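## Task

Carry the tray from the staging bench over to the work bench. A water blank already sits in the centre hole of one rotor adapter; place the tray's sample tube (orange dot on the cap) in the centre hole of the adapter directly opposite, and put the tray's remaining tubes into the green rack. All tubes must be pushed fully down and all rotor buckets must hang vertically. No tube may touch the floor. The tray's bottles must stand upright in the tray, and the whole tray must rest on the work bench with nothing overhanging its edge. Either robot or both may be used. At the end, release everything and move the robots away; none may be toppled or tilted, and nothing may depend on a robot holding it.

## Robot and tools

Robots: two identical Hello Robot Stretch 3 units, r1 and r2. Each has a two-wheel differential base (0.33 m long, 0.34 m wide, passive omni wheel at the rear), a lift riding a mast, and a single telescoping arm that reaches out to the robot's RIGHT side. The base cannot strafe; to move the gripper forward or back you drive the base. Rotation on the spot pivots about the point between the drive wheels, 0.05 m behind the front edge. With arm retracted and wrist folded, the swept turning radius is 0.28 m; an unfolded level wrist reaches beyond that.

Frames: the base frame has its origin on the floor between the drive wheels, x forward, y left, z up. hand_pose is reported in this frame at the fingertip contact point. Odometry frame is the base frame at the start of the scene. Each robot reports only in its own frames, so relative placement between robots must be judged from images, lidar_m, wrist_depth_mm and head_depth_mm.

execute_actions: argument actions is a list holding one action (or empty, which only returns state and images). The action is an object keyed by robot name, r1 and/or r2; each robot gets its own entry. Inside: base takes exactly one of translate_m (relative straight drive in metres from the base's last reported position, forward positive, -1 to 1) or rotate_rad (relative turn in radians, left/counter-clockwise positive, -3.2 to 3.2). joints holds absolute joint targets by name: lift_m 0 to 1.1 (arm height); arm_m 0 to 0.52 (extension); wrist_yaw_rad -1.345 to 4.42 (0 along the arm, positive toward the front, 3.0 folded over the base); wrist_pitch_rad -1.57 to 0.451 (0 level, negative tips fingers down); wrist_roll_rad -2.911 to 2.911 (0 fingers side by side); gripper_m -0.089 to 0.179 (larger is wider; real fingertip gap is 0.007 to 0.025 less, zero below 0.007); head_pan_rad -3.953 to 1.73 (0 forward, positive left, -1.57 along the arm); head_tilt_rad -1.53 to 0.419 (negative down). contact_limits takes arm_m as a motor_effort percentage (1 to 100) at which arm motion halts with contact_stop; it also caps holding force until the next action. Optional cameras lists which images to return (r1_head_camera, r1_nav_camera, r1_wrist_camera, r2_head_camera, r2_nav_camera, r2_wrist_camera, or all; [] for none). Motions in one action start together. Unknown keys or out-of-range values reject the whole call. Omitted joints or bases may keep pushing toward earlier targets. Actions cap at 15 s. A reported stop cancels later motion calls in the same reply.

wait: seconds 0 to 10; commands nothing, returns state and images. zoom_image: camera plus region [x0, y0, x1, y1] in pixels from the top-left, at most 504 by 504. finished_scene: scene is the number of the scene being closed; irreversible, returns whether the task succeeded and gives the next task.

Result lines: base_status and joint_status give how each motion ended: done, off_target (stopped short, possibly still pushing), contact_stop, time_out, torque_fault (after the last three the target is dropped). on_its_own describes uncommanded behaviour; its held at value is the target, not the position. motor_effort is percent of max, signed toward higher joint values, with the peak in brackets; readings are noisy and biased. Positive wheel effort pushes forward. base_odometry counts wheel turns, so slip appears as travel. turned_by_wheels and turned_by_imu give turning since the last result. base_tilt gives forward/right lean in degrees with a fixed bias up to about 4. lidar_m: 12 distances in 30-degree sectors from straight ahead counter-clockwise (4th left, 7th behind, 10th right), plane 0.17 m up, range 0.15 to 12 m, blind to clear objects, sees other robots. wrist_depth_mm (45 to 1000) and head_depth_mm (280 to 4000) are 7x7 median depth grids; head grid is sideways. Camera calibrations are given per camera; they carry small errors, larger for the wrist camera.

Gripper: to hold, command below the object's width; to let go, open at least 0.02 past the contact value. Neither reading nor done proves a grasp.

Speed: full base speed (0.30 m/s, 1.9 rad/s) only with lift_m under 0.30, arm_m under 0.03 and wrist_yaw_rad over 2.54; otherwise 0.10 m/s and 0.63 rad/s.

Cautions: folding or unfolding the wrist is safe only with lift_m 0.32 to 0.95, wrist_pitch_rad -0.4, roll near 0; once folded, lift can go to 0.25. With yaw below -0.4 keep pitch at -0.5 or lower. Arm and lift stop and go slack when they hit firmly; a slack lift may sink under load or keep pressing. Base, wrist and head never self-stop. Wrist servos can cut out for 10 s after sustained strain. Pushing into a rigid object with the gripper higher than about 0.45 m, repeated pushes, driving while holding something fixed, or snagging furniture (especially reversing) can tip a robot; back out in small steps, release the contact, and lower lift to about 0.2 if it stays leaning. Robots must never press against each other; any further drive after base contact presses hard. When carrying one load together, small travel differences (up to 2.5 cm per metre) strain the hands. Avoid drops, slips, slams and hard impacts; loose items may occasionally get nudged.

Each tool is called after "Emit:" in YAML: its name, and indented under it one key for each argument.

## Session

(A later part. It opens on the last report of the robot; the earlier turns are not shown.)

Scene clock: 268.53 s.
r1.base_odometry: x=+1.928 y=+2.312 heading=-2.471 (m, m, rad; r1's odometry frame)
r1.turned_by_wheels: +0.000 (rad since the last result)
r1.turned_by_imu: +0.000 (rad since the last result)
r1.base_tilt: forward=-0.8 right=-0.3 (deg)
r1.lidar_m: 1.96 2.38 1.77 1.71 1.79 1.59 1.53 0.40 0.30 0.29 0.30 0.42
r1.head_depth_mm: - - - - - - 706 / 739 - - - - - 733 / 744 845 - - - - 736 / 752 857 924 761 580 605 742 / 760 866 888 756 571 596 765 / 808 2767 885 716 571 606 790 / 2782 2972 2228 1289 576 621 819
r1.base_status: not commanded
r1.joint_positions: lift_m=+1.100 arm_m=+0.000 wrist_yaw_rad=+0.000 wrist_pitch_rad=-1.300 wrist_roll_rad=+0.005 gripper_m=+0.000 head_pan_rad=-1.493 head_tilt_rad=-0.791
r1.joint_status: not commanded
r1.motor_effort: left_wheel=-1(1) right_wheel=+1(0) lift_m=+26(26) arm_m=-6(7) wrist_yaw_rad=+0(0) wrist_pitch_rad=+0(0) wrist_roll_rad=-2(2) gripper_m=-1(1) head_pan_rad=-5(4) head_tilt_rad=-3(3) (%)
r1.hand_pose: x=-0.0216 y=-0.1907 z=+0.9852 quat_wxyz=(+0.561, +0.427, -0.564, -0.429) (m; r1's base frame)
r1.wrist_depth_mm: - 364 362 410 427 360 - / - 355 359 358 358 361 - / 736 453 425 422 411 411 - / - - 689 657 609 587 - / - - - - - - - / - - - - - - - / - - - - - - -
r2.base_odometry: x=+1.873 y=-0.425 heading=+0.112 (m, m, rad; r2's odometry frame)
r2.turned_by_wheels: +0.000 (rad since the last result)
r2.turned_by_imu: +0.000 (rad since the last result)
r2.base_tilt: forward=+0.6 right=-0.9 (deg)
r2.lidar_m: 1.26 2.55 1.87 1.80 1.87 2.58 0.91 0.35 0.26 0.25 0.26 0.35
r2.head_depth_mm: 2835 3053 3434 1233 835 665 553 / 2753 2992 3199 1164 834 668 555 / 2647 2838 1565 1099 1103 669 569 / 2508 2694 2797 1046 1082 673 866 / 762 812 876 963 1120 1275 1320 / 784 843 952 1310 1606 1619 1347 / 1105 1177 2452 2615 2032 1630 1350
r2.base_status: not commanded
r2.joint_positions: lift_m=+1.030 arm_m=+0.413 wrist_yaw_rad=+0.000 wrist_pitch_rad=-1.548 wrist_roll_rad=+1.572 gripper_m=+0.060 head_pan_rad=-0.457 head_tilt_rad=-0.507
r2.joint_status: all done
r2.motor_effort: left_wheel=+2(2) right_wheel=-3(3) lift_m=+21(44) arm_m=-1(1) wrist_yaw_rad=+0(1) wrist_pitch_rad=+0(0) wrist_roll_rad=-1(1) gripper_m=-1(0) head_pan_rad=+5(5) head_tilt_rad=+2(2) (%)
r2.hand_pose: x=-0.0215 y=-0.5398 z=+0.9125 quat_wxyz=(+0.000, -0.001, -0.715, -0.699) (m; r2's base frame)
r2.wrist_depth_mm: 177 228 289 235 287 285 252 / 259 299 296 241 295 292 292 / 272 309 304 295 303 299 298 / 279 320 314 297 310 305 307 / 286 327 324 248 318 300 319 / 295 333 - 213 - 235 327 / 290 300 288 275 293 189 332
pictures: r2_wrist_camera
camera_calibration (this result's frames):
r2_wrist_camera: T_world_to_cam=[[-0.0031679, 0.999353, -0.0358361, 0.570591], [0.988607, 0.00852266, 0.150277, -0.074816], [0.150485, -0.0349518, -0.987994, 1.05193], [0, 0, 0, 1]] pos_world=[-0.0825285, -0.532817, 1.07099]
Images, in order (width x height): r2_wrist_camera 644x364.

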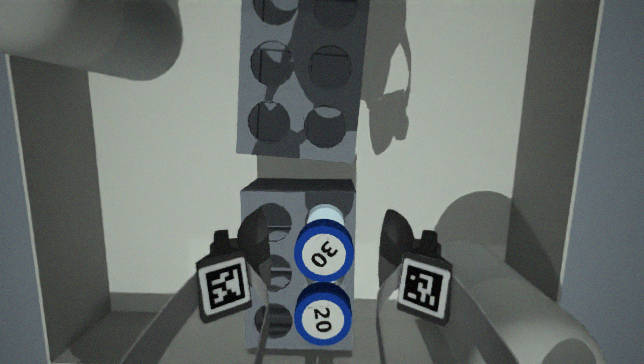

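Emit:
execute_actions:
  actions:
    - {"r2":{"base":{"translate_m":0.011},"joints":{"lift_m":1.025,"arm_m":0.414}}}
  cameras: []

Emit:
execute_actions:
  actions:
    - {"r2":{"joints":{"lift_m":0.988}}}
  cameras: ["r2_wrist_camera"]

Emit:
execute_actions:
  actions:
    - {"r2":{"joints":{"gripper_m":-0.01}}}
  cameras: []

Emit:
execute_actions:
  actions:
    - {"r2":{"joints":{"lift_m":1.1}}}
  cameras: ["r2_wrist_camera"]

Emit:
execute_actions:
  actions:
    - {"r2":{"base":{"translate_m":-0.45}}}
  cameras: []

Emit:
execute_actions:
  actions:
    - {"r2":{"base":{"translate_m":-0.248},"joints":{"wrist_roll_rad":0,"arm_m":0.43}}}
  cameras: ["r2_wrist_camera","r2_nav_camera"]

Scene clock: 272.83 s.
r1.base_odometry: x=+1.928 y=+2.312 heading=-2.471 (m, m, rad; r1's odometry frame)
r1.turned_by_wheels: +0.000 (rad since the last result)
r1.turned_by_imu: +0.000 (rad since the last result)
r1.base_tilt: forward=-0.7 right=-0.3 (deg)
r1.lidar_m: 1.96 2.38 1.76 1.71 1.79 1.59 1.53 0.40 0.30 0.29 0.30 0.42
r1.head_depth_mm: - - - - - - 706 / 740 - - - - - 733 / 744 848 - - - - 736 / 750 856 923 761 578 606 743 / 760 867 886 757 573 597 765 / 804 2722 885 714 571 606 792 / 2763 2970 2260 1297 577 620 819
r1.base_status: not commanded
r1.joint_positions: lift_m=+1.100 arm_m=+0.000 wrist_yaw_rad=+0.000 wrist_pitch_rad=-1.300 wrist_roll_rad=+0.005 gripper_m=+0.000 head_pan_rad=-1.493 head_tilt_rad=-0.791
r1.joint_status: not commanded
r1.motor_effort: left_wheel=+0(0) right_wheel=+0(1) lift_m=+27(27) arm_m=-5(5) wrist_yaw_rad=-1(1) wrist_pitch_rad=+0(0) wrist_roll_rad=-2(2) gripper_m=-2(1) head_pan_rad=-4(4) head_tilt_rad=-4(3) (%)
r1.hand_pose: x=-0.0216 y=-0.1907 z=+0.9852 quat_wxyz=(+0.561, +0.427, -0.564, -0.429) (m; r1's base frame)
r1.wrist_depth_mm: - 364 365 407 427 363 - / - 359 359 355 353 353 - / 747 452 426 422 414 413 - / - - 724 649 639 603 - / - - - - - - - / - - - - - - - / - - - - - - -
r2.base_odometry: x=+1.884 y=-0.423 heading=+0.112 (m, m, rad; r2's odometry frame)
r2.turned_by_wheels: +0.000 (rad since the last result)
r2.turned_by_imu: +0.000 (rad since the last result)
r2.base_tilt: forward=+0.7 right=-0.8 (deg)
r2.lidar_m: 1.26 2.55 1.87 1.80 1.87 2.58 0.91 0.35 0.26 0.25 0.26 0.35
r2.head_depth_mm: 2848 3097 3432 1212 834 665 554 / 2756 2973 3184 1149 837 668 555 / 2620 2861 1568 1086 1107 669 570 / 2486 2697 2775 1034 1067 673 848 / 746 799 864 948 1121 1275 1318 / 784 842 956 1312 1603 1625 1349 / 1104 1177 2436 2606 2047 1620 1353
r2.base_status: done
r2.joint_positions: lift_m=+1.026 arm_m=+0.414 wrist_yaw_rad=+0.000 wrist_pitch_rad=-1.548 wrist_roll_rad=+1.572 gripper_m=+0.060 head_pan_rad=-0.457 head_tilt_rad=-0.507
r2.joint_status: all done
r2.motor_effort: left_wheel=+2(6) right_wheel=-3(7) lift_m=+22(21) arm_m=+4(4) wrist_yaw_rad=+1(1) wrist_pitch_rad=+0(0) wrist_roll_rad=-1(1) gripper_m=+0(0) head_pan_rad=+5(5) head_tilt_rad=+2(1) (%)
r2.hand_pose: x=-0.0215 y=-0.5402 z=+0.9075 quat_wxyz=(+0.000, -0.001, -0.715, -0.699) (m; r2's base frame)
r2.wrist_depth_mm: 189 239 285 229 284 280 252 / 271 297 293 234 293 286 252 / 267 308 302 295 300 294 292 / 271 312 310 279 306 300 303 / 279 321 318 191 312 297 309 / 288 324 - 198 - 212 322 / 300 281 270 266 288 178 178
pictures: none
No camera images: the call's "cameras" was empty. Leave "cameras" out to get every camera's image.

Scene clock: 273.97 s.
r1.base_odometry: x=+1.928 y=+2.312 heading=-2.471 (m, m, rad; r1's odometry frame)
r1.turned_by_wheels: +0.000 (rad since the last result)
r1.turned_by_imu: +0.000 (rad since the last result)
r1.base_tilt: forward=-0.7 right=-0.3 (deg)
r1.lidar_m: 1.96 2.39 1.76 1.71 1.78 1.58 1.53 0.40 0.30 0.29 0.30 0.42
r1.head_depth_mm: - - - - - - 708 / 738 - - - - - 732 / 744 847 - - - - 737 / 752 856 925 760 579 605 743 / 760 869 884 758 574 598 766 / 808 2765 881 715 571 607 792 / 2756 2971 2262 1300 576 622 822
r1.base_status: not commanded
r1.joint_positions: lift_m=+1.100 arm_m=+0.000 wrist_yaw_rad=+0.000 wrist_pitch_rad=-1.300 wrist_roll_rad=+0.005 gripper_m=+0.000 head_pan_rad=-1.493 head_tilt_rad=-0.791
r1.joint_status: not commanded
r1.motor_effort: left_wheel=-1(1) right_wheel=+0(1) lift_m=+26(26) arm_m=-5(6) wrist_yaw_rad=+0(0) wrist_pitch_rad=+0(0) wrist_roll_rad=-2(2) gripper_m=-2(2) head_pan_rad=-5(5) head_tilt_rad=-3(4) (%)
r1.hand_pose: x=-0.0216 y=-0.1907 z=+0.9852 quat_wxyz=(+0.561, +0.427, -0.564, -0.429) (m; r1's base frame)
r1.wrist_depth_mm: - 363 365 411 430 354 - / - 366 362 356 354 354 - / 736 446 427 419 414 408 - / - - 703 642 626 588 - / - - - - - - - / - - - - - - - / - - - - - - -
r2.base_odometry: x=+1.884 y=-0.423 heading=+0.112 (m, m, rad; r2's odometry frame)
r2.turned_by_wheels: +0.000 (rad since the last result)
r2.turned_by_imu: +0.000 (rad since the last result)
r2.base_tilt: forward=+0.7 right=-0.8 (deg)
r2.lidar_m: 1.26 2.55 1.87 1.80 1.87 2.57 0.92 0.35 0.26 0.25 0.26 0.35
r2.head_depth_mm: 2815 3069 3428 1217 835 666 554 / 2741 2956 3166 1148 838 667 556 / 2623 2839 1566 1088 1106 670 570 / 2488 2677 2787 1036 1065 672 849 / 746 799 863 949 1126 1273 1313 / 786 842 956 1316 1613 1616 1351 / 1105 1184 2404 2614 2052 1635 1352
r2.base_status: not commanded
r2.joint_positions: lift_m=+0.988 arm_m=+0.414 wrist_yaw_rad=+0.000 wrist_pitch_rad=-1.548 wrist_roll_rad=+1.572 gripper_m=+0.060 head_pan_rad=-0.457 head_tilt_rad=-0.507
r2.joint_status: all done
r2.motor_effort: left_wheel=+1(1) right_wheel=-3(3) lift_m=+21(20) arm_m=+3(3) wrist_yaw_rad=+0(1) wrist_pitch_rad=+0(0) wrist_roll_rad=-1(1) gripper_m=-1(1) head_pan_rad=+5(5) head_tilt_rad=+3(2) (%)
r2.hand_pose: x=-0.0215 y=-0.5402 z=+0.8705 quat_wxyz=(+0.000, -0.001, -0.715, -0.699) (m; r2's base frame)
r2.wrist_depth_mm: 189 240 249 220 248 247 216 / 260 260 254 198 254 255 213 / 264 266 263 204 261 257 214 / 271 275 267 229 271 265 223 / 273 282 277 203 273 273 222 / 273 291 - 154 - 214 222 / 263 283 258 159 286 173 154
pictures: r2_wrist_camera
camera_calibration (this result's frames):
r2_wrist_camera: T_world_to_cam=[[-0.00316788, 0.999353, -0.035836, 0.569518], [0.988607, 0.00852263, 0.150277, -0.0685001], [0.150485, -0.0349517, -0.987994, 1.01042], [0, 0, 0, 1]] pos_world=[-0.0825285, -0.53325, 1.02899]
Images, in order (width x height): r2_wrist_camera 644x364.

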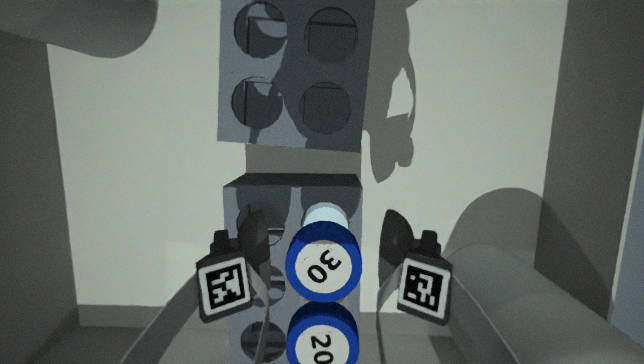

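Scene clock: 275.17 s.
r1.base_odometry: x=+1.928 y=+2.312 heading=-2.471 (m, m, rad; r1's odometry frame)
r1.turned_by_wheels: +0.000 (rad since the last result)
r1.turned_by_imu: +0.000 (rad since the last result)
r1.base_tilt: forward=-0.8 right=-0.3 (deg)
r1.lidar_m: 1.97 2.38 1.76 1.71 1.79 1.58 1.53 0.40 0.30 0.29 0.30 0.42
r1.head_depth_mm: - - - - - - 706 / 737 - - - - - 734 / 746 846 - - - - 737 / 751 856 930 760 579 605 744 / 759 866 892 761 573 597 766 / 807 2765 883 715 571 606 792 / 2775 2963 2259 1298 576 621 818
r1.base_status: not commanded
r1.joint_positions: lift_m=+1.100 arm_m=+0.000 wrist_yaw_rad=+0.000 wrist_pitch_rad=-1.300 wrist_roll_rad=+0.005 gripper_m=+0.000 head_pan_rad=-1.493 head_tilt_rad=-0.791
r1.joint_status: not commanded
r1.motor_effort: left_wheel=+0(0) right_wheel=+1(0) lift_m=+26(26) arm_m=-6(6) wrist_yaw_rad=+0(1) wrist_pitch_rad=+0(0) wrist_roll_rad=-2(2) gripper_m=-2(2) head_pan_rad=-5(4) head_tilt_rad=-4(3) (%)
r1.hand_pose: x=-0.0216 y=-0.1907 z=+0.9852 quat_wxyz=(+0.561, +0.427, -0.564, -0.429) (m; r1's base frame)
r1.wrist_depth_mm: - 374 364 405 431 359 - / - 361 359 356 353 353 - / 751 448 425 421 420 411 - / - - 708 658 621 587 - / - - - - - - - / - - - - - - - / - - - - - - -
r2.base_odometry: x=+1.884 y=-0.423 heading=+0.112 (m, m, rad; r2's odometry frame)
r2.turned_by_wheels: +0.000 (rad since the last result)
r2.turned_by_imu: +0.000 (rad since the last result)
r2.base_tilt: forward=+0.7 right=-0.9 (deg)
r2.lidar_m: 1.26 2.54 1.87 1.80 1.87 2.57 0.91 0.35 0.26 0.25 0.26 0.35
r2.head_depth_mm: 2856 3064 3432 1212 830 665 554 / 2759 3003 3137 1141 836 669 556 / 2599 2853 1562 1091 1107 670 570 / 2491 2676 2768 1035 1070 674 847 / 747 798 863 949 1125 1278 1315 / 784 843 957 1318 1609 1618 1346 / 1106 1182 2433 2619 2041 1629 1355
r2.base_status: not commanded
r2.joint_positions: lift_m=+0.988 arm_m=+0.414 wrist_yaw_rad=+0.000 wrist_pitch_rad=-1.548 wrist_roll_rad=+1.572 gripper_m=-0.009 head_pan_rad=-0.457 head_tilt_rad=-0.507
r2.joint_status: all done
r2.motor_effort: left_wheel=+1(1) right_wheel=-2(3) lift_m=+21(21) arm_m=+4(4) wrist_yaw_rad=+0(0) wrist_pitch_rad=+0(0) wrist_roll_rad=-1(1) gripper_m=-19(100) head_pan_rad=+4(5) head_tilt_rad=+2(2) (%)
r2.hand_pose: x=-0.0215 y=-0.5402 z=+0.8705 quat_wxyz=(+0.000, -0.001, -0.715, -0.699) (m; r2's base frame)
r2.wrist_depth_mm: 190 238 249 220 247 246 215 / 257 261 254 198 254 255 215 / 263 268 261 202 262 256 213 / 270 274 271 231 267 265 222 / 271 282 279 150 278 272 224 / 275 289 - 149 - 214 223 / 265 282 259 159 286 174 154
pictures: none
No camera images: the call's "cameras" was empty. Leave "cameras" out to get every camera's image.

Scene clock: 277.03 s.
r1.base_odometry: x=+1.928 y=+2.312 heading=-2.471 (m, m, rad; r1's odometry frame)
r1.turned_by_wheels: +0.000 (rad since the last result)
r1.turned_by_imu: +0.000 (rad since the last result)
r1.base_tilt: forward=-0.7 right=-0.3 (deg)
r1.lidar_m: 1.96 2.38 1.77 1.71 1.78 1.58 1.53 0.40 0.30 0.29 0.30 0.42
r1.head_depth_mm: - - - - - - 708 / 739 - - - - - 732 / 746 844 - - - - 738 / 752 858 925 762 580 605 743 / 759 865 886 758 573 596 769 / 806 2744 881 714 571 607 792 / 2769 2971 2246 1299 578 622 819
r1.base_status: not commanded
r1.joint_positions: lift_m=+1.100 arm_m=+0.000 wrist_yaw_rad=+0.000 wrist_pitch_rad=-1.300 wrist_roll_rad=+0.005 gripper_m=+0.000 head_pan_rad=-1.493 head_tilt_rad=-0.791
r1.joint_status: not commanded
r1.motor_effort: left_wheel=-1(2) right_wheel=+1(1) lift_m=+25(26) arm_m=-6(6) wrist_yaw_rad=+0(0) wrist_pitch_rad=+0(0) wrist_roll_rad=-2(2) gripper_m=-1(3) head_pan_rad=-4(4) head_tilt_rad=-4(3) (%)
r1.hand_pose: x=-0.0216 y=-0.1907 z=+0.9852 quat_wxyz=(+0.561, +0.427, -0.564, -0.429) (m; r1's base frame)
r1.wrist_depth_mm: - 365 361 409 432 358 - / - 364 355 354 353 355 - / 736 455 428 427 417 414 - / - - 693 643 632 596 - / - - - - - - - / - - - - - - - / - - - - - - -
r2.base_odometry: x=+1.884 y=-0.423 heading=+0.112 (m, m, rad; r2's odometry frame)
r2.turned_by_wheels: +0.000 (rad since the last result)
r2.turned_by_imu: +0.000 (rad since the last result)
r2.base_tilt: forward=+0.7 right=-0.8 (deg)
r2.lidar_m: 1.26 2.55 1.86 1.80 1.87 2.57 0.91 0.35 0.26 0.25 0.26 0.35
r2.head_depth_mm: 2824 3057 3435 1215 835 666 554 / 2752 2999 3188 1145 837 669 556 / 2616 2838 1558 1088 1109 669 570 / 2493 2664 2771 1036 1067 673 848 / 746 801 863 948 1129 1275 1317 / 783 841 952 1309 1607 1620 1352 / 1103 1179 2435 2628 2049 1634 1352
r2.base_status: not commanded
r2.joint_positions: lift_m=+1.099 arm_m=+0.414 wrist_yaw_rad=+0.000 wrist_pitch_rad=-1.548 wrist_roll_rad=+1.572 gripper_m=-0.009 head_pan_rad=-0.457 head_tilt_rad=-0.507
r2.joint_status: all done
r2.motor_effort: left_wheel=+1(1) right_wheel=-3(3) lift_m=+46(48) arm_m=+4(4) wrist_yaw_rad=+1(2) wrist_pitch_rad=+0(0) wrist_roll_rad=-2(1) gripper_m=-19(20) head_pan_rad=+5(5) head_tilt_rad=+2(3) (%)
r2.hand_pose: x=-0.0215 y=-0.5402 z=+0.9815 quat_wxyz=(+0.000, -0.001, -0.715, -0.699) (m; r2's base frame)
r2.wrist_depth_mm: 237 240 357 307 354 351 352 / 377 335 365 354 362 353 356 / 385 378 376 369 370 369 367 / 398 384 384 355 383 376 381 / 410 395 397 150 356 378 387 / 425 369 395 149 - 250 412 / 434 430 428 418 418 222 422
pictures: r2_wrist_camera
camera_calibration (this result's frames):
r2_wrist_camera: T_world_to_cam=[[-0.00316766, 0.999352, -0.0358418, 0.573504], [0.988607, 0.00852329, 0.150277, -0.0851789], [0.150485, -0.0349575, -0.987994, 1.12007], [0, 0, 0, 1]] pos_world=[-0.0825285, -0.533252, 1.13998]
Images, in order (width x height): r2_wrist_camera 644x364.

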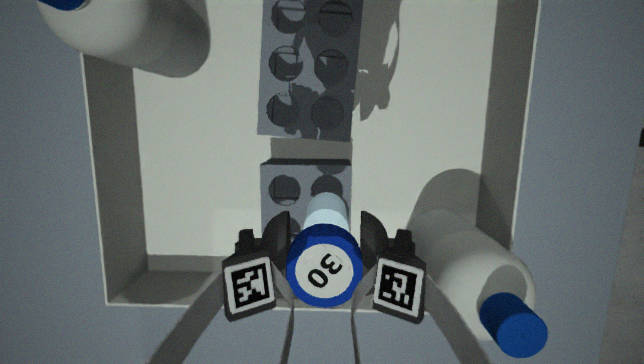

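Scene clock: 282.60 s.
r1.base_odometry: x=+1.928 y=+2.312 heading=-2.471 (m, m, rad; r1's odometry frame)
r1.turned_by_wheels: +0.000 (rad since the last result)
r1.turned_by_imu: +0.000 (rad since the last result)
r1.base_tilt: forward=-0.8 right=-0.3 (deg)
r1.lidar_m: 1.96 2.38 1.77 1.71 1.78 1.57 1.53 0.40 0.30 0.29 0.30 0.42
r1.head_depth_mm: - - - - - - 705 / 740 - - - - - 732 / 744 845 - - - - 735 / 753 856 926 761 580 604 744 / 758 863 887 758 573 598 766 / 805 2757 879 715 572 607 791 / 2771 2957 2272 1295 577 622 818
r1.base_status: not commanded
r1.joint_positions: lift_m=+1.100 arm_m=+0.000 wrist_yaw_rad=+0.000 wrist_pitch_rad=-1.300 wrist_roll_rad=+0.005 gripper_m=+0.000 head_pan_rad=-1.493 head_tilt_rad=-0.791
r1.joint_status: not commanded
r1.motor_effort: left_wheel=-1(1) right_wheel=+2(1) lift_m=+27(26) arm_m=-5(5) wrist_yaw_rad=+0(0) wrist_pitch_rad=+0(0) wrist_roll_rad=-2(2) gripper_m=-1(1) head_pan_rad=-5(4) head_tilt_rad=-3(3) (%)
r1.hand_pose: x=-0.0216 y=-0.1907 z=+0.9852 quat_wxyz=(+0.561, +0.427, -0.564, -0.429) (m; r1's base frame)
r1.wrist_depth_mm: - 364 364 407 429 359 - / - 363 360 354 355 352 - / 733 459 425 422 411 411 - / - - 697 667 626 602 - / - - - - - - - / - - - - - - - / - - - - - - -
r2.base_odometry: x=+1.437 y=-0.474 heading=+0.112 (m, m, rad; r2's odometry frame)
r2.turned_by_wheels: +0.000 (rad since the last result)
r2.turned_by_imu: +0.001 (rad since the last result)
r2.base_tilt: forward=+0.8 right=-0.8 (deg)
r2.lidar_m: 0.97 2.54 1.87 1.80 1.87 2.58 2.20 0.34 0.25 0.25 0.25 0.35
r2.head_depth_mm: 3343 3636 3760 1115 773 621 555 / 3028 3442 3580 1120 682 649 555 / 3015 3268 1690 1125 811 669 570 / 2903 3127 1693 1129 845 673 1307 / 2774 2990 1740 1136 847 1486 1255 / 2670 2818 1328 1349 1199 1542 1349 / 1109 1190 1457 2506 2053 1625 1351
r2.base_status: done
r2.joint_positions: lift_m=+1.099 arm_m=+0.414 wrist_yaw_rad=+0.000 wrist_pitch_rad=-1.548 wrist_roll_rad=+1.572 gripper_m=-0.009 head_pan_rad=-0.457 head_tilt_rad=-0.507
r2.joint_status: not commanded
r2.motor_effort: left_wheel=+1(3) right_wheel=-2(9) lift_m=+46(46) arm_m=+4(3) wrist_yaw_rad=+0(0) wrist_pitch_rad=+0(0) wrist_roll_rad=-1(1) gripper_m=-20(20) head_pan_rad=+5(5) head_tilt_rad=+2(2) (%)
r2.hand_pose: x=-0.0215 y=-0.5402 z=+0.9815 quat_wxyz=(+0.000, -0.001, -0.715, -0.699) (m; r2's base frame)
r2.wrist_depth_mm: 363 367 359 360 356 351 350 / 380 376 372 369 368 364 361 / 386 390 382 380 374 368 371 / 396 391 390 388 388 380 387 / 409 410 401 150 395 391 389 / 422 418 414 149 - 407 407 / 431 430 425 421 419 414 417
pictures: none
No camera images: the call's "cameras" was empty. Leave "cameras" out to get every camera's image.

Scene clock: 286.17 s.
r1.base_odometry: x=+1.928 y=+2.312 heading=-2.471 (m, m, rad; r1's odometry frame)
r1.turned_by_wheels: +0.000 (rad since the last result)
r1.turned_by_imu: +0.000 (rad since the last result)
r1.base_tilt: forward=-0.8 right=-0.3 (deg)
r1.lidar_m: 1.96 2.39 1.77 1.71 1.78 1.58 1.53 0.40 0.30 0.29 0.30 0.42
r1.head_depth_mm: - - - - - - 706 / 737 - - - - - 731 / 744 842 - - - - 738 / 752 855 925 760 579 604 745 / 759 868 887 759 573 598 766 / 807 2741 879 716 570 605 791 / 2772 2982 2243 1299 577 621 820
r1.base_status: not commanded
r1.joint_positions: lift_m=+1.100 arm_m=+0.000 wrist_yaw_rad=+0.000 wrist_pitch_rad=-1.300 wrist_roll_rad=+0.005 gripper_m=+0.000 head_pan_rad=-1.493 head_tilt_rad=-0.791
r1.joint_status: not commanded
r1.motor_effort: left_wheel=-1(0) right_wheel=+1(1) lift_m=+27(27) arm_m=-6(5) wrist_yaw_rad=+0(0) wrist_pitch_rad=+0(0) wrist_roll_rad=-2(2) gripper_m=-1(1) head_pan_rad=-4(5) head_tilt_rad=-3(3) (%)
r1.hand_pose: x=-0.0216 y=-0.1907 z=+0.9852 quat_wxyz=(+0.561, +0.427, -0.564, -0.429) (m; r1's base frame)
r1.wrist_depth_mm: - 368 359 406 428 363 - / - 358 357 355 359 355 - / 731 448 423 420 417 410 - / - - 703 661 621 592 - / - - - - - - - / - - - - - - - / - - - - - - -
r2.base_odometry: x=+1.191 y=-0.502 heading=+0.112 (m, m, rad; r2's odometry frame)
r2.turned_by_wheels: +0.000 (rad since the last result)
r2.turned_by_imu: +0.001 (rad since the last result)
r2.base_tilt: forward=+0.7 right=-0.7 (deg)
r2.lidar_m: 0.97 2.54 1.87 1.81 1.88 2.59 1.96 2.13 0.25 0.24 0.25 0.35
r2.head_depth_mm: 3508 3721 3721 1058 779 666 554 / 3293 3732 3740 1060 767 667 555 / 3139 3552 3746 1004 793 670 557 / 3147 3444 1722 904 838 672 1278 / 3031 3212 1674 1138 848 1526 1254 / 2905 3103 1600 1143 1424 1532 1347 / 2689 1379 1561 2175 2041 1630 1352
r2.base_status: done
r2.joint_positions: lift_m=+1.099 arm_m=+0.430 wrist_yaw_rad=+0.000 wrist_pitch_rad=-1.548 wrist_roll_rad=+0.008 gripper_m=-0.009 head_pan_rad=-0.457 head_tilt_rad=-0.507
r2.joint_status: all done
r2.motor_effort: left_wheel=+1(1) right_wheel=-3(8) lift_m=+46(46) arm_m=+3(3) wrist_yaw_rad=+0(0) wrist_pitch_rad=+0(0) wrist_roll_rad=-5(5) gripper_m=-19(20) head_pan_rad=+5(5) head_tilt_rad=+2(2) (%)
r2.hand_pose: x=-0.0216 y=-0.5565 z=+0.9815 quat_wxyz=(+0.504, +0.492, -0.507, -0.497) (m; r2's base frame)
r2.wrist_depth_mm: 370 362 362 357 357 359 - / 378 377 368 369 362 367 - / 385 380 314 319 379 375 - / 393 390 388 357 387 388 - / 407 401 402 150 397 400 - / 413 417 407 149 - - - / 432 422 428 421 418 - -
pictures: r2_nav_camera (sideways: a quarter turn counterclockwise sets it upright), r2_wrist_camera
camera_calibration (this result's frames):
r2_nav_camera: T_world_to_cam=[[0.416966, -0.181131, 0.890691, -1.12281], [-0.406505, -0.913638, 0.00450315, 0.0480511], [0.812953, -0.363948, -0.454586, 0.546588], [0, 0, 0, 1]] pos_world=[0.0433545, 0.0394562, 1.24833]
r2_wrist_camera: T_world_to_cam=[[-0.999913, 0.003501, -0.0127067, -0.00870024], [0.0018325, 0.991641, 0.129018, 0.461684], [0.0130522, 0.128983, -0.991561, 1.21128], [0, 0, 0, 1]] pos_world=[-0.0253555, -0.614029, 1.14139]
Images, in order (width x height): r2_nav_camera 672x504, r2_wrist_camera 644x364.

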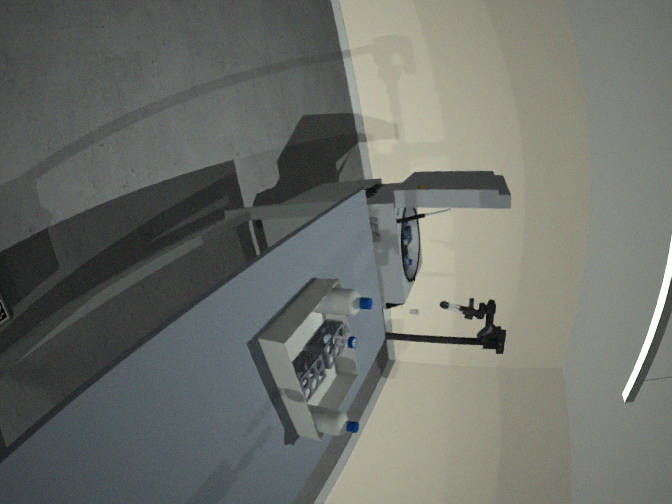

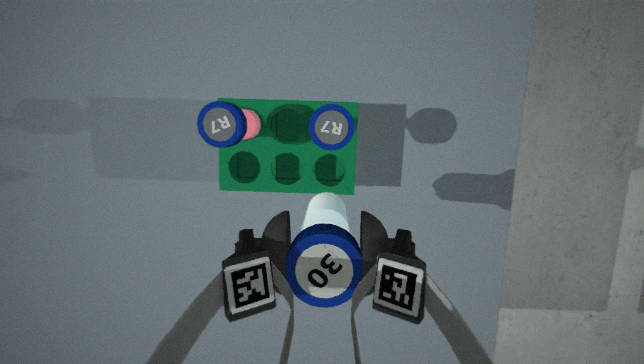

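Emit:
execute_actions:
  actions:
    - {"r2":{"base":{"translate_m":-0.002},"joints":{"arm_m":0.449,"lift_m":1.05}}}
  cameras: ["r2_wrist_camera"]

Emit:
execute_actions:
  actions:
    - {"r2":{"joints":{"lift_m":1.015}}}
  cameras: ["r2_wrist_camera"]

Scene clock: 290.17 s.
r1.base_odometry: x=+1.928 y=+2.312 heading=-2.471 (m, m, rad; r1's odometry frame)
r1.turned_by_wheels: +0.000 (rad since the last result)
r1.turned_by_imu: +0.000 (rad since the last result)
r1.base_tilt: forward=-0.7 right=-0.3 (deg)
r1.lidar_m: 1.97 2.38 1.77 1.71 1.78 1.58 1.53 0.40 0.30 0.29 0.30 0.42
r1.head_depth_mm: - - - - - - 706 / 740 - - - - - 733 / 742 846 - - - - 736 / 749 858 927 760 579 605 743 / 759 867 888 758 573 596 768 / 806 2714 880 717 571 606 792 / 2774 2962 2253 1298 577 622 822
r1.base_status: not commanded
r1.joint_positions: lift_m=+1.100 arm_m=+0.000 wrist_yaw_rad=+0.000 wrist_pitch_rad=-1.300 wrist_roll_rad=+0.005 gripper_m=+0.000 head_pan_rad=-1.493 head_tilt_rad=-0.791
r1.joint_status: not commanded
r1.motor_effort: left_wheel=-1(1) right_wheel=+0(0) lift_m=+26(26) arm_m=-4(7) wrist_yaw_rad=+1(1) wrist_pitch_rad=+0(0) wrist_roll_rad=-2(2) gripper_m=-2(1) head_pan_rad=-4(4) head_tilt_rad=-4(3) (%)
r1.hand_pose: x=-0.0216 y=-0.1907 z=+0.9852 quat_wxyz=(+0.561, +0.427, -0.564, -0.429) (m; r1's base frame)
r1.wrist_depth_mm: - 364 362 404 425 360 - / - 356 357 357 353 353 - / 710 450 425 421 415 415 - / - - 693 663 631 594 - / - - - - - - - / - - - - - - - / - - - - - - -
r2.base_odometry: x=+1.189 y=-0.502 heading=+0.112 (m, m, rad; r2's odometry frame)
r2.turned_by_wheels: +0.000 (rad since the last result)
r2.turned_by_imu: +0.000 (rad since the last result)
r2.base_tilt: forward=+0.7 right=-0.9 (deg)
r2.lidar_m: 0.96 2.54 1.87 1.81 1.88 2.58 1.95 2.13 0.25 0.24 0.25 0.35
r2.head_depth_mm: 3482 3742 3719 1056 782 666 554 / 3270 3740 3756 1060 771 669 556 / 3217 3615 3715 1005 791 671 556 / 3164 3405 1720 903 838 673 1282 / 3027 3204 1673 1139 848 1539 1252 / 2887 3087 1604 1142 1421 1532 1347 / 2676 1376 1561 2181 2048 1629 1357
r2.base_status: done
r2.joint_positions: lift_m=+1.050 arm_m=+0.449 wrist_yaw_rad=+0.000 wrist_pitch_rad=-1.548 wrist_roll_rad=+0.008 gripper_m=-0.009 head_pan_rad=-0.457 head_tilt_rad=-0.507
r2.joint_status: all done
r2.motor_effort: left_wheel=+1(4) right_wheel=-3(9) lift_m=+22(43) arm_m=+3(4) wrist_yaw_rad=+1(1) wrist_pitch_rad=+0(0) wrist_roll_rad=-5(5) gripper_m=-19(20) head_pan_rad=+5(5) head_tilt_rad=+2(1) (%)
r2.hand_pose: x=-0.0216 y=-0.5755 z=+0.9325 quat_wxyz=(+0.504, +0.492, -0.507, -0.497) (m; r2's base frame)
r2.wrist_depth_mm: 319 317 314 312 309 308 - / 325 324 321 318 322 315 - / 335 332 272 323 326 326 - / 339 342 278 275 336 333 - / 348 352 346 150 338 343 - / 363 361 361 149 - 355 - / 371 366 367 367 362 362 -
pictures: r2_wrist_camera
camera_calibration (this result's frames):
r2_wrist_camera: T_world_to_cam=[[-0.999914, 0.0032358, -0.0127008, -0.0094146], [0.00157026, 0.991641, 0.129018, 0.486849], [0.0130121, 0.128987, -0.991561, 1.16514], [0, 0, 0, 1]] pos_world=[-0.0253392, -0.633037, 1.09238]
Images, in order (width x height): r2_wrist_camera 644x364.

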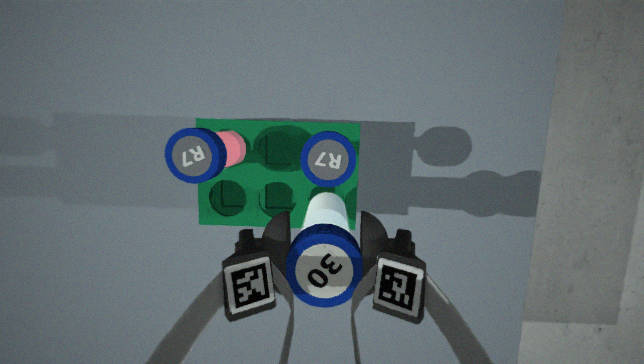

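Scene clock: 291.30 s.
r1.base_odometry: x=+1.928 y=+2.312 heading=-2.471 (m, m, rad; r1's odometry frame)
r1.turned_by_wheels: +0.000 (rad since the last result)
r1.turned_by_imu: +0.000 (rad since the last result)
r1.base_tilt: forward=-0.8 right=-0.3 (deg)
r1.lidar_m: 1.96 2.38 1.77 1.71 1.78 1.58 1.53 0.40 0.30 0.29 0.30 0.42
r1.head_depth_mm: - - - - - - 706 / 739 - - - - - 733 / 745 844 - - - - 735 / 753 857 926 761 580 605 744 / 760 868 888 759 573 598 765 / 806 2762 883 715 571 605 792 / 2768 2954 2251 1295 577 621 817
r1.base_status: not commanded
r1.joint_positions: lift_m=+1.100 arm_m=+0.000 wrist_yaw_rad=+0.000 wrist_pitch_rad=-1.300 wrist_roll_rad=+0.005 gripper_m=+0.000 head_pan_rad=-1.493 head_tilt_rad=-0.791
r1.joint_status: not commanded
r1.motor_effort: left_wheel=-1(1) right_wheel=+0(0) lift_m=+27(26) arm_m=-5(6) wrist_yaw_rad=+0(0) wrist_pitch_rad=+0(0) wrist_roll_rad=-2(2) gripper_m=-2(1) head_pan_rad=-4(5) head_tilt_rad=-4(4) (%)
r1.hand_pose: x=-0.0216 y=-0.1907 z=+0.9852 quat_wxyz=(+0.561, +0.427, -0.564, -0.429) (m; r1's base frame)
r1.wrist_depth_mm: - 366 363 403 433 357 - / - 367 360 356 354 351 - / 737 457 425 422 413 413 - / - - 699 661 626 595 - / - - - - - - - / - - - - - - - / - - - - - - -
r2.base_odometry: x=+1.189 y=-0.502 heading=+0.112 (m, m, rad; r2's odometry frame)
r2.turned_by_wheels: +0.000 (rad since the last result)
r2.turned_by_imu: +0.000 (rad since the last result)
r2.base_tilt: forward=+0.8 right=-0.9 (deg)
r2.lidar_m: 0.97 2.56 1.87 1.80 1.88 2.58 1.95 2.13 0.25 0.24 0.25 0.35
r2.head_depth_mm: 3520 3761 3659 1062 781 665 554 / 3326 3806 3752 1058 769 668 555 / 3190 3567 3747 1006 793 669 557 / 3127 3380 1724 919 841 672 1282 / 3020 3227 1673 1137 848 1531 1255 / 2873 3060 1604 1143 1427 1527 1351 / 2657 1379 1563 2171 2043 1625 1353
r2.base_status: not commanded
r2.joint_positions: lift_m=+1.015 arm_m=+0.449 wrist_yaw_rad=+0.000 wrist_pitch_rad=-1.548 wrist_roll_rad=+0.008 gripper_m=-0.009 head_pan_rad=-0.457 head_tilt_rad=-0.507
r2.joint_status: all done
r2.motor_effort: left_wheel=+1(1) right_wheel=-3(2) lift_m=+21(21) arm_m=+3(4) wrist_yaw_rad=+0(1) wrist_pitch_rad=+0(0) wrist_roll_rad=-5(5) gripper_m=-20(19) head_pan_rad=+5(5) head_tilt_rad=+2(2) (%)
r2.hand_pose: x=-0.0216 y=-0.5755 z=+0.8975 quat_wxyz=(+0.504, +0.492, -0.507, -0.497) (m; r2's base frame)
r2.wrist_depth_mm: 282 282 279 277 277 276 - / 289 288 288 286 285 283 - / 296 294 235 233 290 290 - / 307 302 242 176 298 297 - / 316 312 277 149 303 305 - / 322 322 321 149 - 316 - / 332 327 327 323 325 323 -
pictures: r2_wrist_camera
camera_calibration (this result's frames):
r2_wrist_camera: T_world_to_cam=[[-0.999914, 0.00323537, -0.0127008, -0.00985924], [0.00156983, 0.991641, 0.129018, 0.491364], [0.013012, 0.128987, -0.991561, 1.13045], [0, 0, 0, 1]] pos_world=[-0.0253392, -0.633037, 1.05739]
Images, in order (width x height): r2_wrist_camera 644x364.

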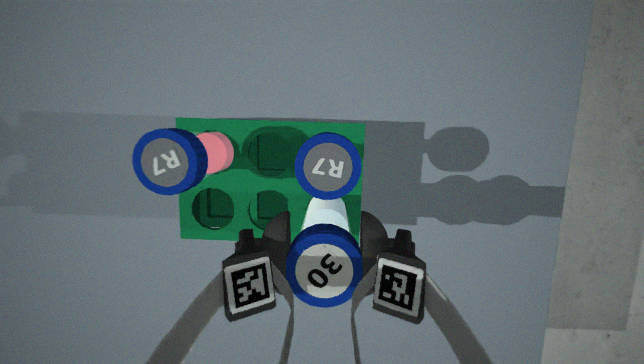

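Emit:
execute_actions:
  actions:
    - {"r2":{"joints":{"lift_m":0.984}}}
  cameras: ["r2_wrist_camera"]

Emit:
execute_actions:
  actions:
    - {"r2":{"joints":{"gripper_m":0.06}}}
  cameras: []

Emit:
execute_actions:
  actions:
    - {"r2":{"joints":{"lift_m":1.1}}}
  cameras: ["r2_wrist_camera"]

Emit:
execute_actions:
  actions:
    - {"r2":{"base":{"translate_m":0.737},"joints":{"arm_m":0.414,"wrist_roll_rad":1.57}}}
  cameras: []

Emit:
execute_actions:
  actions:
    - {"r2":{"joints":{"lift_m":1.03}}}
  cameras: ["r2_wrist_camera"]

Scene clock: 295.07 s.
r1.base_odometry: x=+1.928 y=+2.312 heading=-2.471 (m, m, rad; r1's odometry frame)
r1.turned_by_wheels: +0.000 (rad since the last result)
r1.turned_by_imu: +0.000 (rad since the last result)
r1.base_tilt: forward=-0.7 right=-0.3 (deg)
r1.lidar_m: 1.97 2.38 1.77 1.71 1.79 1.58 1.53 0.40 0.30 0.29 0.30 0.42
r1.head_depth_mm: - - - - - - 705 / 739 - - - - - 730 / 743 845 - - - - 738 / 749 858 925 761 579 606 744 / 759 869 888 758 573 596 765 / 806 2749 881 714 570 605 791 / 2756 2967 2243 1299 578 621 821
r1.base_status: not commanded
r1.joint_positions: lift_m=+1.100 arm_m=+0.000 wrist_yaw_rad=+0.000 wrist_pitch_rad=-1.300 wrist_roll_rad=+0.005 gripper_m=+0.000 head_pan_rad=-1.493 head_tilt_rad=-0.791
r1.joint_status: not commanded
r1.motor_effort: left_wheel=-2(1) right_wheel=+0(0) lift_m=+26(26) arm_m=-6(6) wrist_yaw_rad=+0(0) wrist_pitch_rad=+0(0) wrist_roll_rad=-2(2) gripper_m=-2(2) head_pan_rad=-4(4) head_tilt_rad=-4(4) (%)
r1.hand_pose: x=-0.0216 y=-0.1907 z=+0.9852 quat_wxyz=(+0.561, +0.427, -0.564, -0.429) (m; r1's base frame)
r1.wrist_depth_mm: - 363 363 404 427 356 - / - 362 359 353 353 354 - / 743 460 432 416 412 415 - / - - 708 677 626 595 - / - - - - - - - / - - - - - - - / - - - - - - -
r2.base_odometry: x=+1.189 y=-0.502 heading=+0.112 (m, m, rad; r2's odometry frame)
r2.turned_by_wheels: +0.000 (rad since the last result)
r2.turned_by_imu: +0.000 (rad since the last result)
r2.base_tilt: forward=+0.7 right=-0.6 (deg)
r2.lidar_m: 0.97 2.55 1.87 1.81 1.87 2.58 1.95 2.13 0.25 0.24 0.25 0.35
r2.head_depth_mm: 3517 3730 3725 1058 779 665 553 / 3328 3722 3725 1060 771 668 555 / 3181 3577 3758 1005 791 671 557 / 3144 3410 1720 918 841 673 1285 / 2998 3250 1678 1136 848 1531 1258 / 2873 3092 1601 1145 1429 1537 1355 / 2657 1383 1564 2169 2037 1635 1351
r2.base_status: not commanded
r2.joint_positions: lift_m=+0.984 arm_m=+0.449 wrist_yaw_rad=+0.000 wrist_pitch_rad=-1.548 wrist_roll_rad=+0.008 gripper_m=-0.009 head_pan_rad=-0.457 head_tilt_rad=-0.507
r2.joint_status: all done
r2.motor_effort: left_wheel=+1(1) right_wheel=-2(3) lift_m=+22(22) arm_m=+4(4) wrist_yaw_rad=+1(1) wrist_pitch_rad=+0(0) wrist_roll_rad=-5(5) gripper_m=-19(19) head_pan_rad=+5(5) head_tilt_rad=+2(2) (%)
r2.hand_pose: x=-0.0216 y=-0.5755 z=+0.8665 quat_wxyz=(+0.504, +0.492, -0.507, -0.497) (m; r2's base frame)
r2.wrist_depth_mm: 251 252 249 249 249 246 246 / 259 258 257 256 251 252 252 / 265 202 203 203 259 258 258 / 273 145 210 144 268 266 - / 283 278 243 146 275 273 - / 287 287 285 149 - 280 - / 298 296 296 291 289 287 -
pictures: r2_wrist_camera
camera_calibration (this result's frames):
r2_wrist_camera: T_world_to_cam=[[-0.999914, 0.00323536, -0.0127008, -0.010253], [0.00156982, 0.991641, 0.129018, 0.495364], [0.013012, 0.128987, -0.991561, 1.0997], [0, 0, 0, 1]] pos_world=[-0.0253392, -0.633037, 1.02638]
Images, in order (width x height): r2_wrist_camera 644x364.

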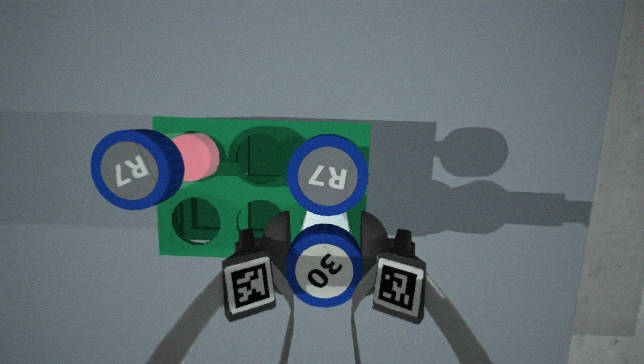

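Scene clock: 296.23 s.
r1.base_odometry: x=+1.928 y=+2.312 heading=-2.471 (m, m, rad; r1's odometry frame)
r1.turned_by_wheels: +0.000 (rad since the last result)
r1.turned_by_imu: +0.000 (rad since the last result)
r1.base_tilt: forward=-0.7 right=-0.3 (deg)
r1.lidar_m: 1.96 2.38 1.76 1.71 1.79 1.58 1.53 0.40 0.30 0.29 0.30 0.42
r1.head_depth_mm: - - - - - - 708 / 739 - - - - - 731 / 744 846 - - - - 737 / 750 860 924 759 579 606 743 / 759 867 888 758 573 596 767 / 805 2738 881 714 570 605 791 / 2806 2969 2257 1296 577 622 818
r1.base_status: not commanded
r1.joint_positions: lift_m=+1.100 arm_m=+0.000 wrist_yaw_rad=+0.000 wrist_pitch_rad=-1.300 wrist_roll_rad=+0.005 gripper_m=+0.000 head_pan_rad=-1.493 head_tilt_rad=-0.791
r1.joint_status: not commanded
r1.motor_effort: left_wheel=+0(2) right_wheel=+0(1) lift_m=+27(26) arm_m=-6(6) wrist_yaw_rad=+0(0) wrist_pitch_rad=+0(0) wrist_roll_rad=-2(2) gripper_m=-1(2) head_pan_rad=-5(5) head_tilt_rad=-3(3) (%)
r1.hand_pose: x=-0.0216 y=-0.1907 z=+0.9852 quat_wxyz=(+0.561, +0.427, -0.564, -0.429) (m; r1's base frame)
r1.wrist_depth_mm: - 366 362 401 424 356 - / - 357 357 357 357 356 - / 739 456 425 419 418 412 - / - - 712 667 630 598 - / - - - - - - - / - - - - - - - / - - - - - - -
r2.base_odometry: x=+1.189 y=-0.502 heading=+0.112 (m, m, rad; r2's odometry frame)
r2.turned_by_wheels: +0.000 (rad since the last result)
r2.turned_by_imu: +0.000 (rad since the last result)
r2.base_tilt: forward=+0.7 right=-0.9 (deg)
r2.lidar_m: 0.97 2.55 1.87 1.80 1.88 2.58 1.95 2.13 0.25 0.24 0.25 0.35
r2.head_depth_mm: 3525 3741 3729 1055 781 666 554 / 3324 3782 3783 1064 769 667 554 / 3195 3549 3743 1009 794 670 557 / 3135 3400 1720 917 841 672 1283 / 2992 3220 1672 1135 847 1530 1257 / 2864 3061 1597 1144 1421 1536 1352 / 2676 1387 1560 2168 2042 1625 1356
r2.base_status: not commanded
r2.joint_positions: lift_m=+0.984 arm_m=+0.449 wrist_yaw_rad=+0.000 wrist_pitch_rad=-1.548 wrist_roll_rad=+0.008 gripper_m=+0.060 head_pan_rad=-0.457 head_tilt_rad=-0.507
r2.joint_status: all done
r2.motor_effort: left_wheel=+1(1) right_wheel=-3(3) lift_m=+22(22) arm_m=+4(3) wrist_yaw_rad=+1(0) wrist_pitch_rad=+0(0) wrist_roll_rad=-5(5) gripper_m=+1(93) head_pan_rad=+5(5) head_tilt_rad=+1(2) (%)
r2.hand_pose: x=-0.0216 y=-0.5755 z=+0.8665 quat_wxyz=(+0.504, +0.492, -0.507, -0.497) (m; r2's base frame)
r2.wrist_depth_mm: 253 253 251 249 249 245 244 / 260 257 255 253 254 251 252 / 265 202 203 202 260 258 261 / 272 146 210 144 265 265 - / 281 279 243 156 273 273 - / 290 284 - 152 - 279 - / 298 299 294 293 289 287 -
pictures: none
No camera images: the call's "cameras" was empty. Leave "cameras" out to get every camera's image.

Scene clock: 298.13 s.
r1.base_odometry: x=+1.928 y=+2.312 heading=-2.471 (m, m, rad; r1's odometry frame)
r1.turned_by_wheels: +0.000 (rad since the last result)
r1.turned_by_imu: +0.000 (rad since the last result)
r1.base_tilt: forward=-0.8 right=-0.2 (deg)
r1.lidar_m: 1.97 2.38 1.77 1.71 1.78 1.58 1.53 0.40 0.30 0.29 0.30 0.42
r1.head_depth_mm: - - - - - - 707 / 740 - - - - - 732 / 745 845 - - - - 735 / 749 858 930 760 579 604 741 / 759 864 888 758 572 598 766 / 805 2759 881 713 571 605 791 / 2753 2930 2261 1292 577 621 820
r1.base_status: not commanded
r1.joint_positions: lift_m=+1.100 arm_m=+0.000 wrist_yaw_rad=+0.000 wrist_pitch_rad=-1.300 wrist_roll_rad=+0.005 gripper_m=+0.000 head_pan_rad=-1.493 head_tilt_rad=-0.791
r1.joint_status: not commanded
r1.motor_effort: left_wheel=-1(2) right_wheel=+0(0) lift_m=+26(27) arm_m=-5(6) wrist_yaw_rad=+0(0) wrist_pitch_rad=+0(0) wrist_roll_rad=-2(2) gripper_m=-1(1) head_pan_rad=-5(4) head_tilt_rad=-3(4) (%)
r1.hand_pose: x=-0.0216 y=-0.1907 z=+0.9852 quat_wxyz=(+0.561, +0.427, -0.564, -0.429) (m; r1's base frame)
r1.wrist_depth_mm: - 362 361 409 432 360 - / - 362 361 354 358 356 - / 719 455 425 423 423 408 - / - - 685 658 617 602 - / - - - - - - - / - - - - - - - / - - - - - - -
r2.base_odometry: x=+1.189 y=-0.502 heading=+0.112 (m, m, rad; r2's odometry frame)
r2.turned_by_wheels: +0.000 (rad since the last result)
r2.turned_by_imu: +0.000 (rad since the last result)
r2.base_tilt: forward=+0.7 right=-0.8 (deg)
r2.lidar_m: 0.97 2.55 1.86 1.80 1.88 2.58 1.95 2.13 0.25 0.24 0.25 0.35
r2.head_depth_mm: 3513 3755 3729 1059 780 666 554 / 3309 3774 3747 1061 767 668 555 / 3192 3573 3756 1006 792 670 556 / 3143 3391 1726 919 839 672 1281 / 3018 3220 1668 1136 849 1528 1258 / 2898 3063 1605 1144 1426 1541 1352 / 2678 1377 1564 2178 2054 1630 1356
r2.base_status: not commanded
r2.joint_positions: lift_m=+1.099 arm_m=+0.449 wrist_yaw_rad=+0.000 wrist_pitch_rad=-1.548 wrist_roll_rad=+0.008 gripper_m=+0.060 head_pan_rad=-0.457 head_tilt_rad=-0.507
r2.joint_status: all done
r2.motor_effort: left_wheel=+1(1) right_wheel=-2(3) lift_m=+45(48) arm_m=+3(4) wrist_yaw_rad=+1(1) wrist_pitch_rad=+0(0) wrist_roll_rad=-5(5) gripper_m=+1(0) head_pan_rad=+5(5) head_tilt_rad=+2(2) (%)
r2.hand_pose: x=-0.0216 y=-0.5755 z=+0.9815 quat_wxyz=(+0.504, +0.492, -0.507, -0.497) (m; r2's base frame)
r2.wrist_depth_mm: 369 365 366 362 357 360 - / 379 374 374 365 368 367 - / 384 383 376 375 373 372 - / 396 390 362 324 386 386 - / 405 407 402 401 394 401 - / 420 413 - 411 - - - / 427 428 423 428 417 - -
pictures: r2_wrist_camera
camera_calibration (this result's frames):
r2_wrist_camera: T_world_to_cam=[[-0.999914, 0.00323564, -0.0127008, -0.00879213], [0.0015701, 0.991641, 0.129018, 0.480526], [0.0130121, 0.128987, -0.991561, 1.21375], [0, 0, 0, 1]] pos_world=[-0.0253392, -0.633038, 1.1414]
Images, in order (width x height): r2_wrist_camera 644x364.

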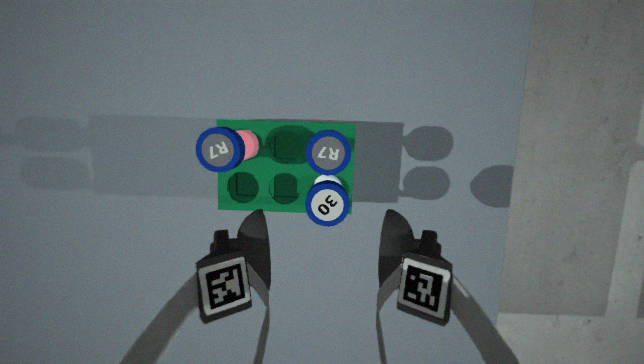

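Scene clock: 306.73 s.
r1.base_odometry: x=+1.928 y=+2.312 heading=-2.471 (m, m, rad; r1's odometry frame)
r1.turned_by_wheels: +0.000 (rad since the last result)
r1.turned_by_imu: +0.000 (rad since the last result)
r1.base_tilt: forward=-0.7 right=-0.3 (deg)
r1.lidar_m: 1.97 2.38 1.77 1.71 1.78 1.58 1.53 0.40 0.30 0.29 0.30 0.42
r1.head_depth_mm: - - - - - - 705 / 740 - - - - - 732 / 744 844 - - - - 737 / 751 857 926 760 579 606 741 / 760 869 889 757 572 597 763 / 806 2737 882 716 572 606 793 / 2780 2982 2232 1292 577 621 820
r1.base_status: not commanded
r1.joint_positions: lift_m=+1.100 arm_m=+0.000 wrist_yaw_rad=+0.000 wrist_pitch_rad=-1.300 wrist_roll_rad=+0.005 gripper_m=+0.000 head_pan_rad=-1.493 head_tilt_rad=-0.791
r1.joint_status: not commanded
r1.motor_effort: left_wheel=+0(1) right_wheel=+1(0) lift_m=+26(27) arm_m=-6(5) wrist_yaw_rad=+0(0) wrist_pitch_rad=+0(0) wrist_roll_rad=-2(2) gripper_m=-1(2) head_pan_rad=-5(4) head_tilt_rad=-3(3) (%)
r1.hand_pose: x=-0.0216 y=-0.1907 z=+0.9852 quat_wxyz=(+0.561, +0.427, -0.564, -0.429) (m; r1's base frame)
r1.wrist_depth_mm: - 366 359 416 431 362 - / - 361 356 356 356 356 - / 723 448 432 421 414 413 - / - - 699 647 620 612 - / - - - - - - - / - - - - - - - / - - - - - - -
r2.base_odometry: x=+1.921 y=-0.419 heading=+0.112 (m, m, rad; r2's odometry frame)
r2.turned_by_wheels: +0.000 (rad since the last result)
r2.turned_by_imu: -0.001 (rad since the last result)
r2.base_tilt: forward=+0.7 right=-0.9 (deg)
r2.lidar_m: 1.26 2.54 1.87 1.80 1.87 2.57 0.93 0.35 0.26 0.25 0.26 0.35
r2.head_depth_mm: 2845 3072 3356 1177 835 666 553 / 2711 2937 3142 1107 1115 668 555 / 2590 2794 2892 1067 1088 670 569 / 2458 2657 2770 1001 1043 672 811 / 708 760 821 902 1128 1278 1317 / 786 845 958 1324 1612 1619 1348 / 2068 2215 2411 2607 2045 1634 1353
r2.base_status: done
r2.joint_positions: lift_m=+1.099 arm_m=+0.414 wrist_yaw_rad=+0.000 wrist_pitch_rad=-1.548 wrist_roll_rad=+1.562 gripper_m=+0.060 head_pan_rad=-0.457 head_tilt_rad=-0.507
r2.joint_status: all done
r2.motor_effort: left_wheel=+1(5) right_wheel=-3(5) lift_m=+45(46) arm_m=-1(2) wrist_yaw_rad=+0(0) wrist_pitch_rad=+0(0) wrist_roll_rad=+5(7) gripper_m=+0(0) head_pan_rad=+4(5) head_tilt_rad=+2(2) (%)
r2.hand_pose: x=-0.0215 y=-0.5408 z=+0.9815 quat_wxyz=(+0.003, +0.003, -0.715, -0.699) (m; r2's base frame)
r2.wrist_depth_mm: 368 314 359 302 356 352 350 / 377 365 373 344 365 360 360 / 384 379 380 372 375 369 368 / 400 383 380 325 382 353 382 / 414 383 393 340 304 243 393 / 418 418 - 409 - 224 407 / 428 429 425 422 417 422 417
pictures: none
No camera images: the call's "cameras" was empty. Leave "cameras" out to get every camera's image.

Scene clock: 308.20 s.
r1.base_odometry: x=+1.928 y=+2.312 heading=-2.471 (m, m, rad; r1's odometry frame)
r1.turned_by_wheels: +0.000 (rad since the last result)
r1.turned_by_imu: +0.000 (rad since the last result)
r1.base_tilt: forward=-0.7 right=-0.3 (deg)
r1.lidar_m: 1.97 2.38 1.77 1.71 1.78 1.58 1.53 0.40 0.30 0.29 0.30 0.42
r1.head_depth_mm: - - - - - - 706 / 740 - - - - - 734 / 742 846 - - - - 738 / 751 857 928 761 578 605 742 / 757 866 888 758 574 596 766 / 806 2774 879 716 570 606 790 / 2775 2943 2250 1298 578 620 821
r1.base_status: not commanded
r1.joint_positions: lift_m=+1.100 arm_m=+0.000 wrist_yaw_rad=+0.000 wrist_pitch_rad=-1.300 wrist_roll_rad=+0.005 gripper_m=+0.000 head_pan_rad=-1.493 head_tilt_rad=-0.791
r1.joint_status: not commanded
r1.motor_effort: left_wheel=+0(0) right_wheel=+1(0) lift_m=+27(26) arm_m=-6(6) wrist_yaw_rad=-1(0) wrist_pitch_rad=+0(0) wrist_roll_rad=-2(2) gripper_m=-1(1) head_pan_rad=-5(5) head_tilt_rad=-3(4) (%)
r1.hand_pose: x=-0.0216 y=-0.1907 z=+0.9852 quat_wxyz=(+0.561, +0.427, -0.564, -0.429) (m; r1's base frame)
r1.wrist_depth_mm: - 361 364 408 428 360 - / - 364 359 353 355 352 - / 715 448 432 418 414 411 - / - - 702 646 640 595 - / - - - - - - - / - - - - - - - / - - - - - - -
r2.base_odometry: x=+1.921 y=-0.419 heading=+0.112 (m, m, rad; r2's odometry frame)
r2.turned_by_wheels: +0.000 (rad since the last result)
r2.turned_by_imu: +0.000 (rad since the last result)
r2.base_tilt: forward=+0.6 right=-0.9 (deg)
r2.lidar_m: 1.26 2.54 1.87 1.80 1.88 2.57 0.93 0.35 0.26 0.25 0.26 0.35
r2.head_depth_mm: 2804 3041 3338 1174 836 665 554 / 2713 2933 3126 1114 1113 668 556 / 2580 2789 2893 1068 1089 669 571 / 2461 2628 2769 999 1044 672 812 / 709 761 821 902 1129 1278 1318 / 786 843 953 1321 1608 1624 1351 / 2062 2206 2421 2593 2042 1635 1353
r2.base_status: not commanded
r2.joint_positions: lift_m=+1.030 arm_m=+0.414 wrist_yaw_rad=+0.000 wrist_pitch_rad=-1.548 wrist_roll_rad=+1.562 gripper_m=+0.060 head_pan_rad=-0.457 head_tilt_rad=-0.507
r2.joint_status: all done
r2.motor_effort: left_wheel=+2(2) right_wheel=-3(3) lift_m=+22(41) arm_m=-1(1) wrist_yaw_rad=+1(0) wrist_pitch_rad=+0(0) wrist_roll_rad=+5(5) gripper_m=-1(0) head_pan_rad=+5(5) head_tilt_rad=+2(2) (%)
r2.hand_pose: x=-0.0215 y=-0.5408 z=+0.9125 quat_wxyz=(+0.003, +0.003, -0.715, -0.699) (m; r2's base frame)
r2.wrist_depth_mm: 266 295 290 234 287 285 257 / 267 300 297 249 298 295 288 / 269 311 305 303 304 302 301 / 277 317 312 253 314 300 307 / 285 326 321 196 307 203 317 / 301 289 - 266 - 179 171 / 353 349 344 344 339 181 142
pictures: r2_wrist_camera
camera_calibration (this result's frames):
r2_wrist_camera: T_world_to_cam=[[-0.0133182, 0.999269, -0.0358323, 0.571326], [0.988503, 0.0185557, 0.15006, -0.0691774], [0.150615, -0.0334218, -0.988027, 1.05276], [0, 0, 0, 1]] pos_world=[-0.0825697, -0.534439, 1.07101]
Images, in order (width x height): r2_wrist_camera 644x364.

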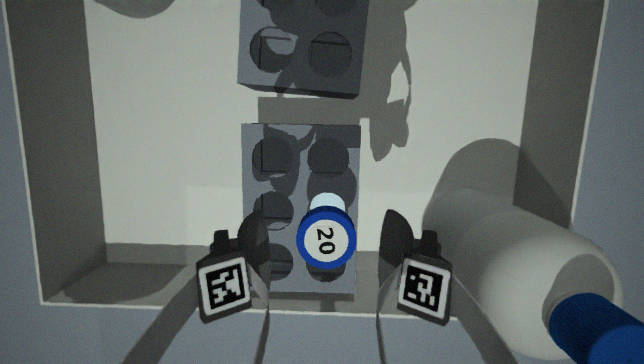

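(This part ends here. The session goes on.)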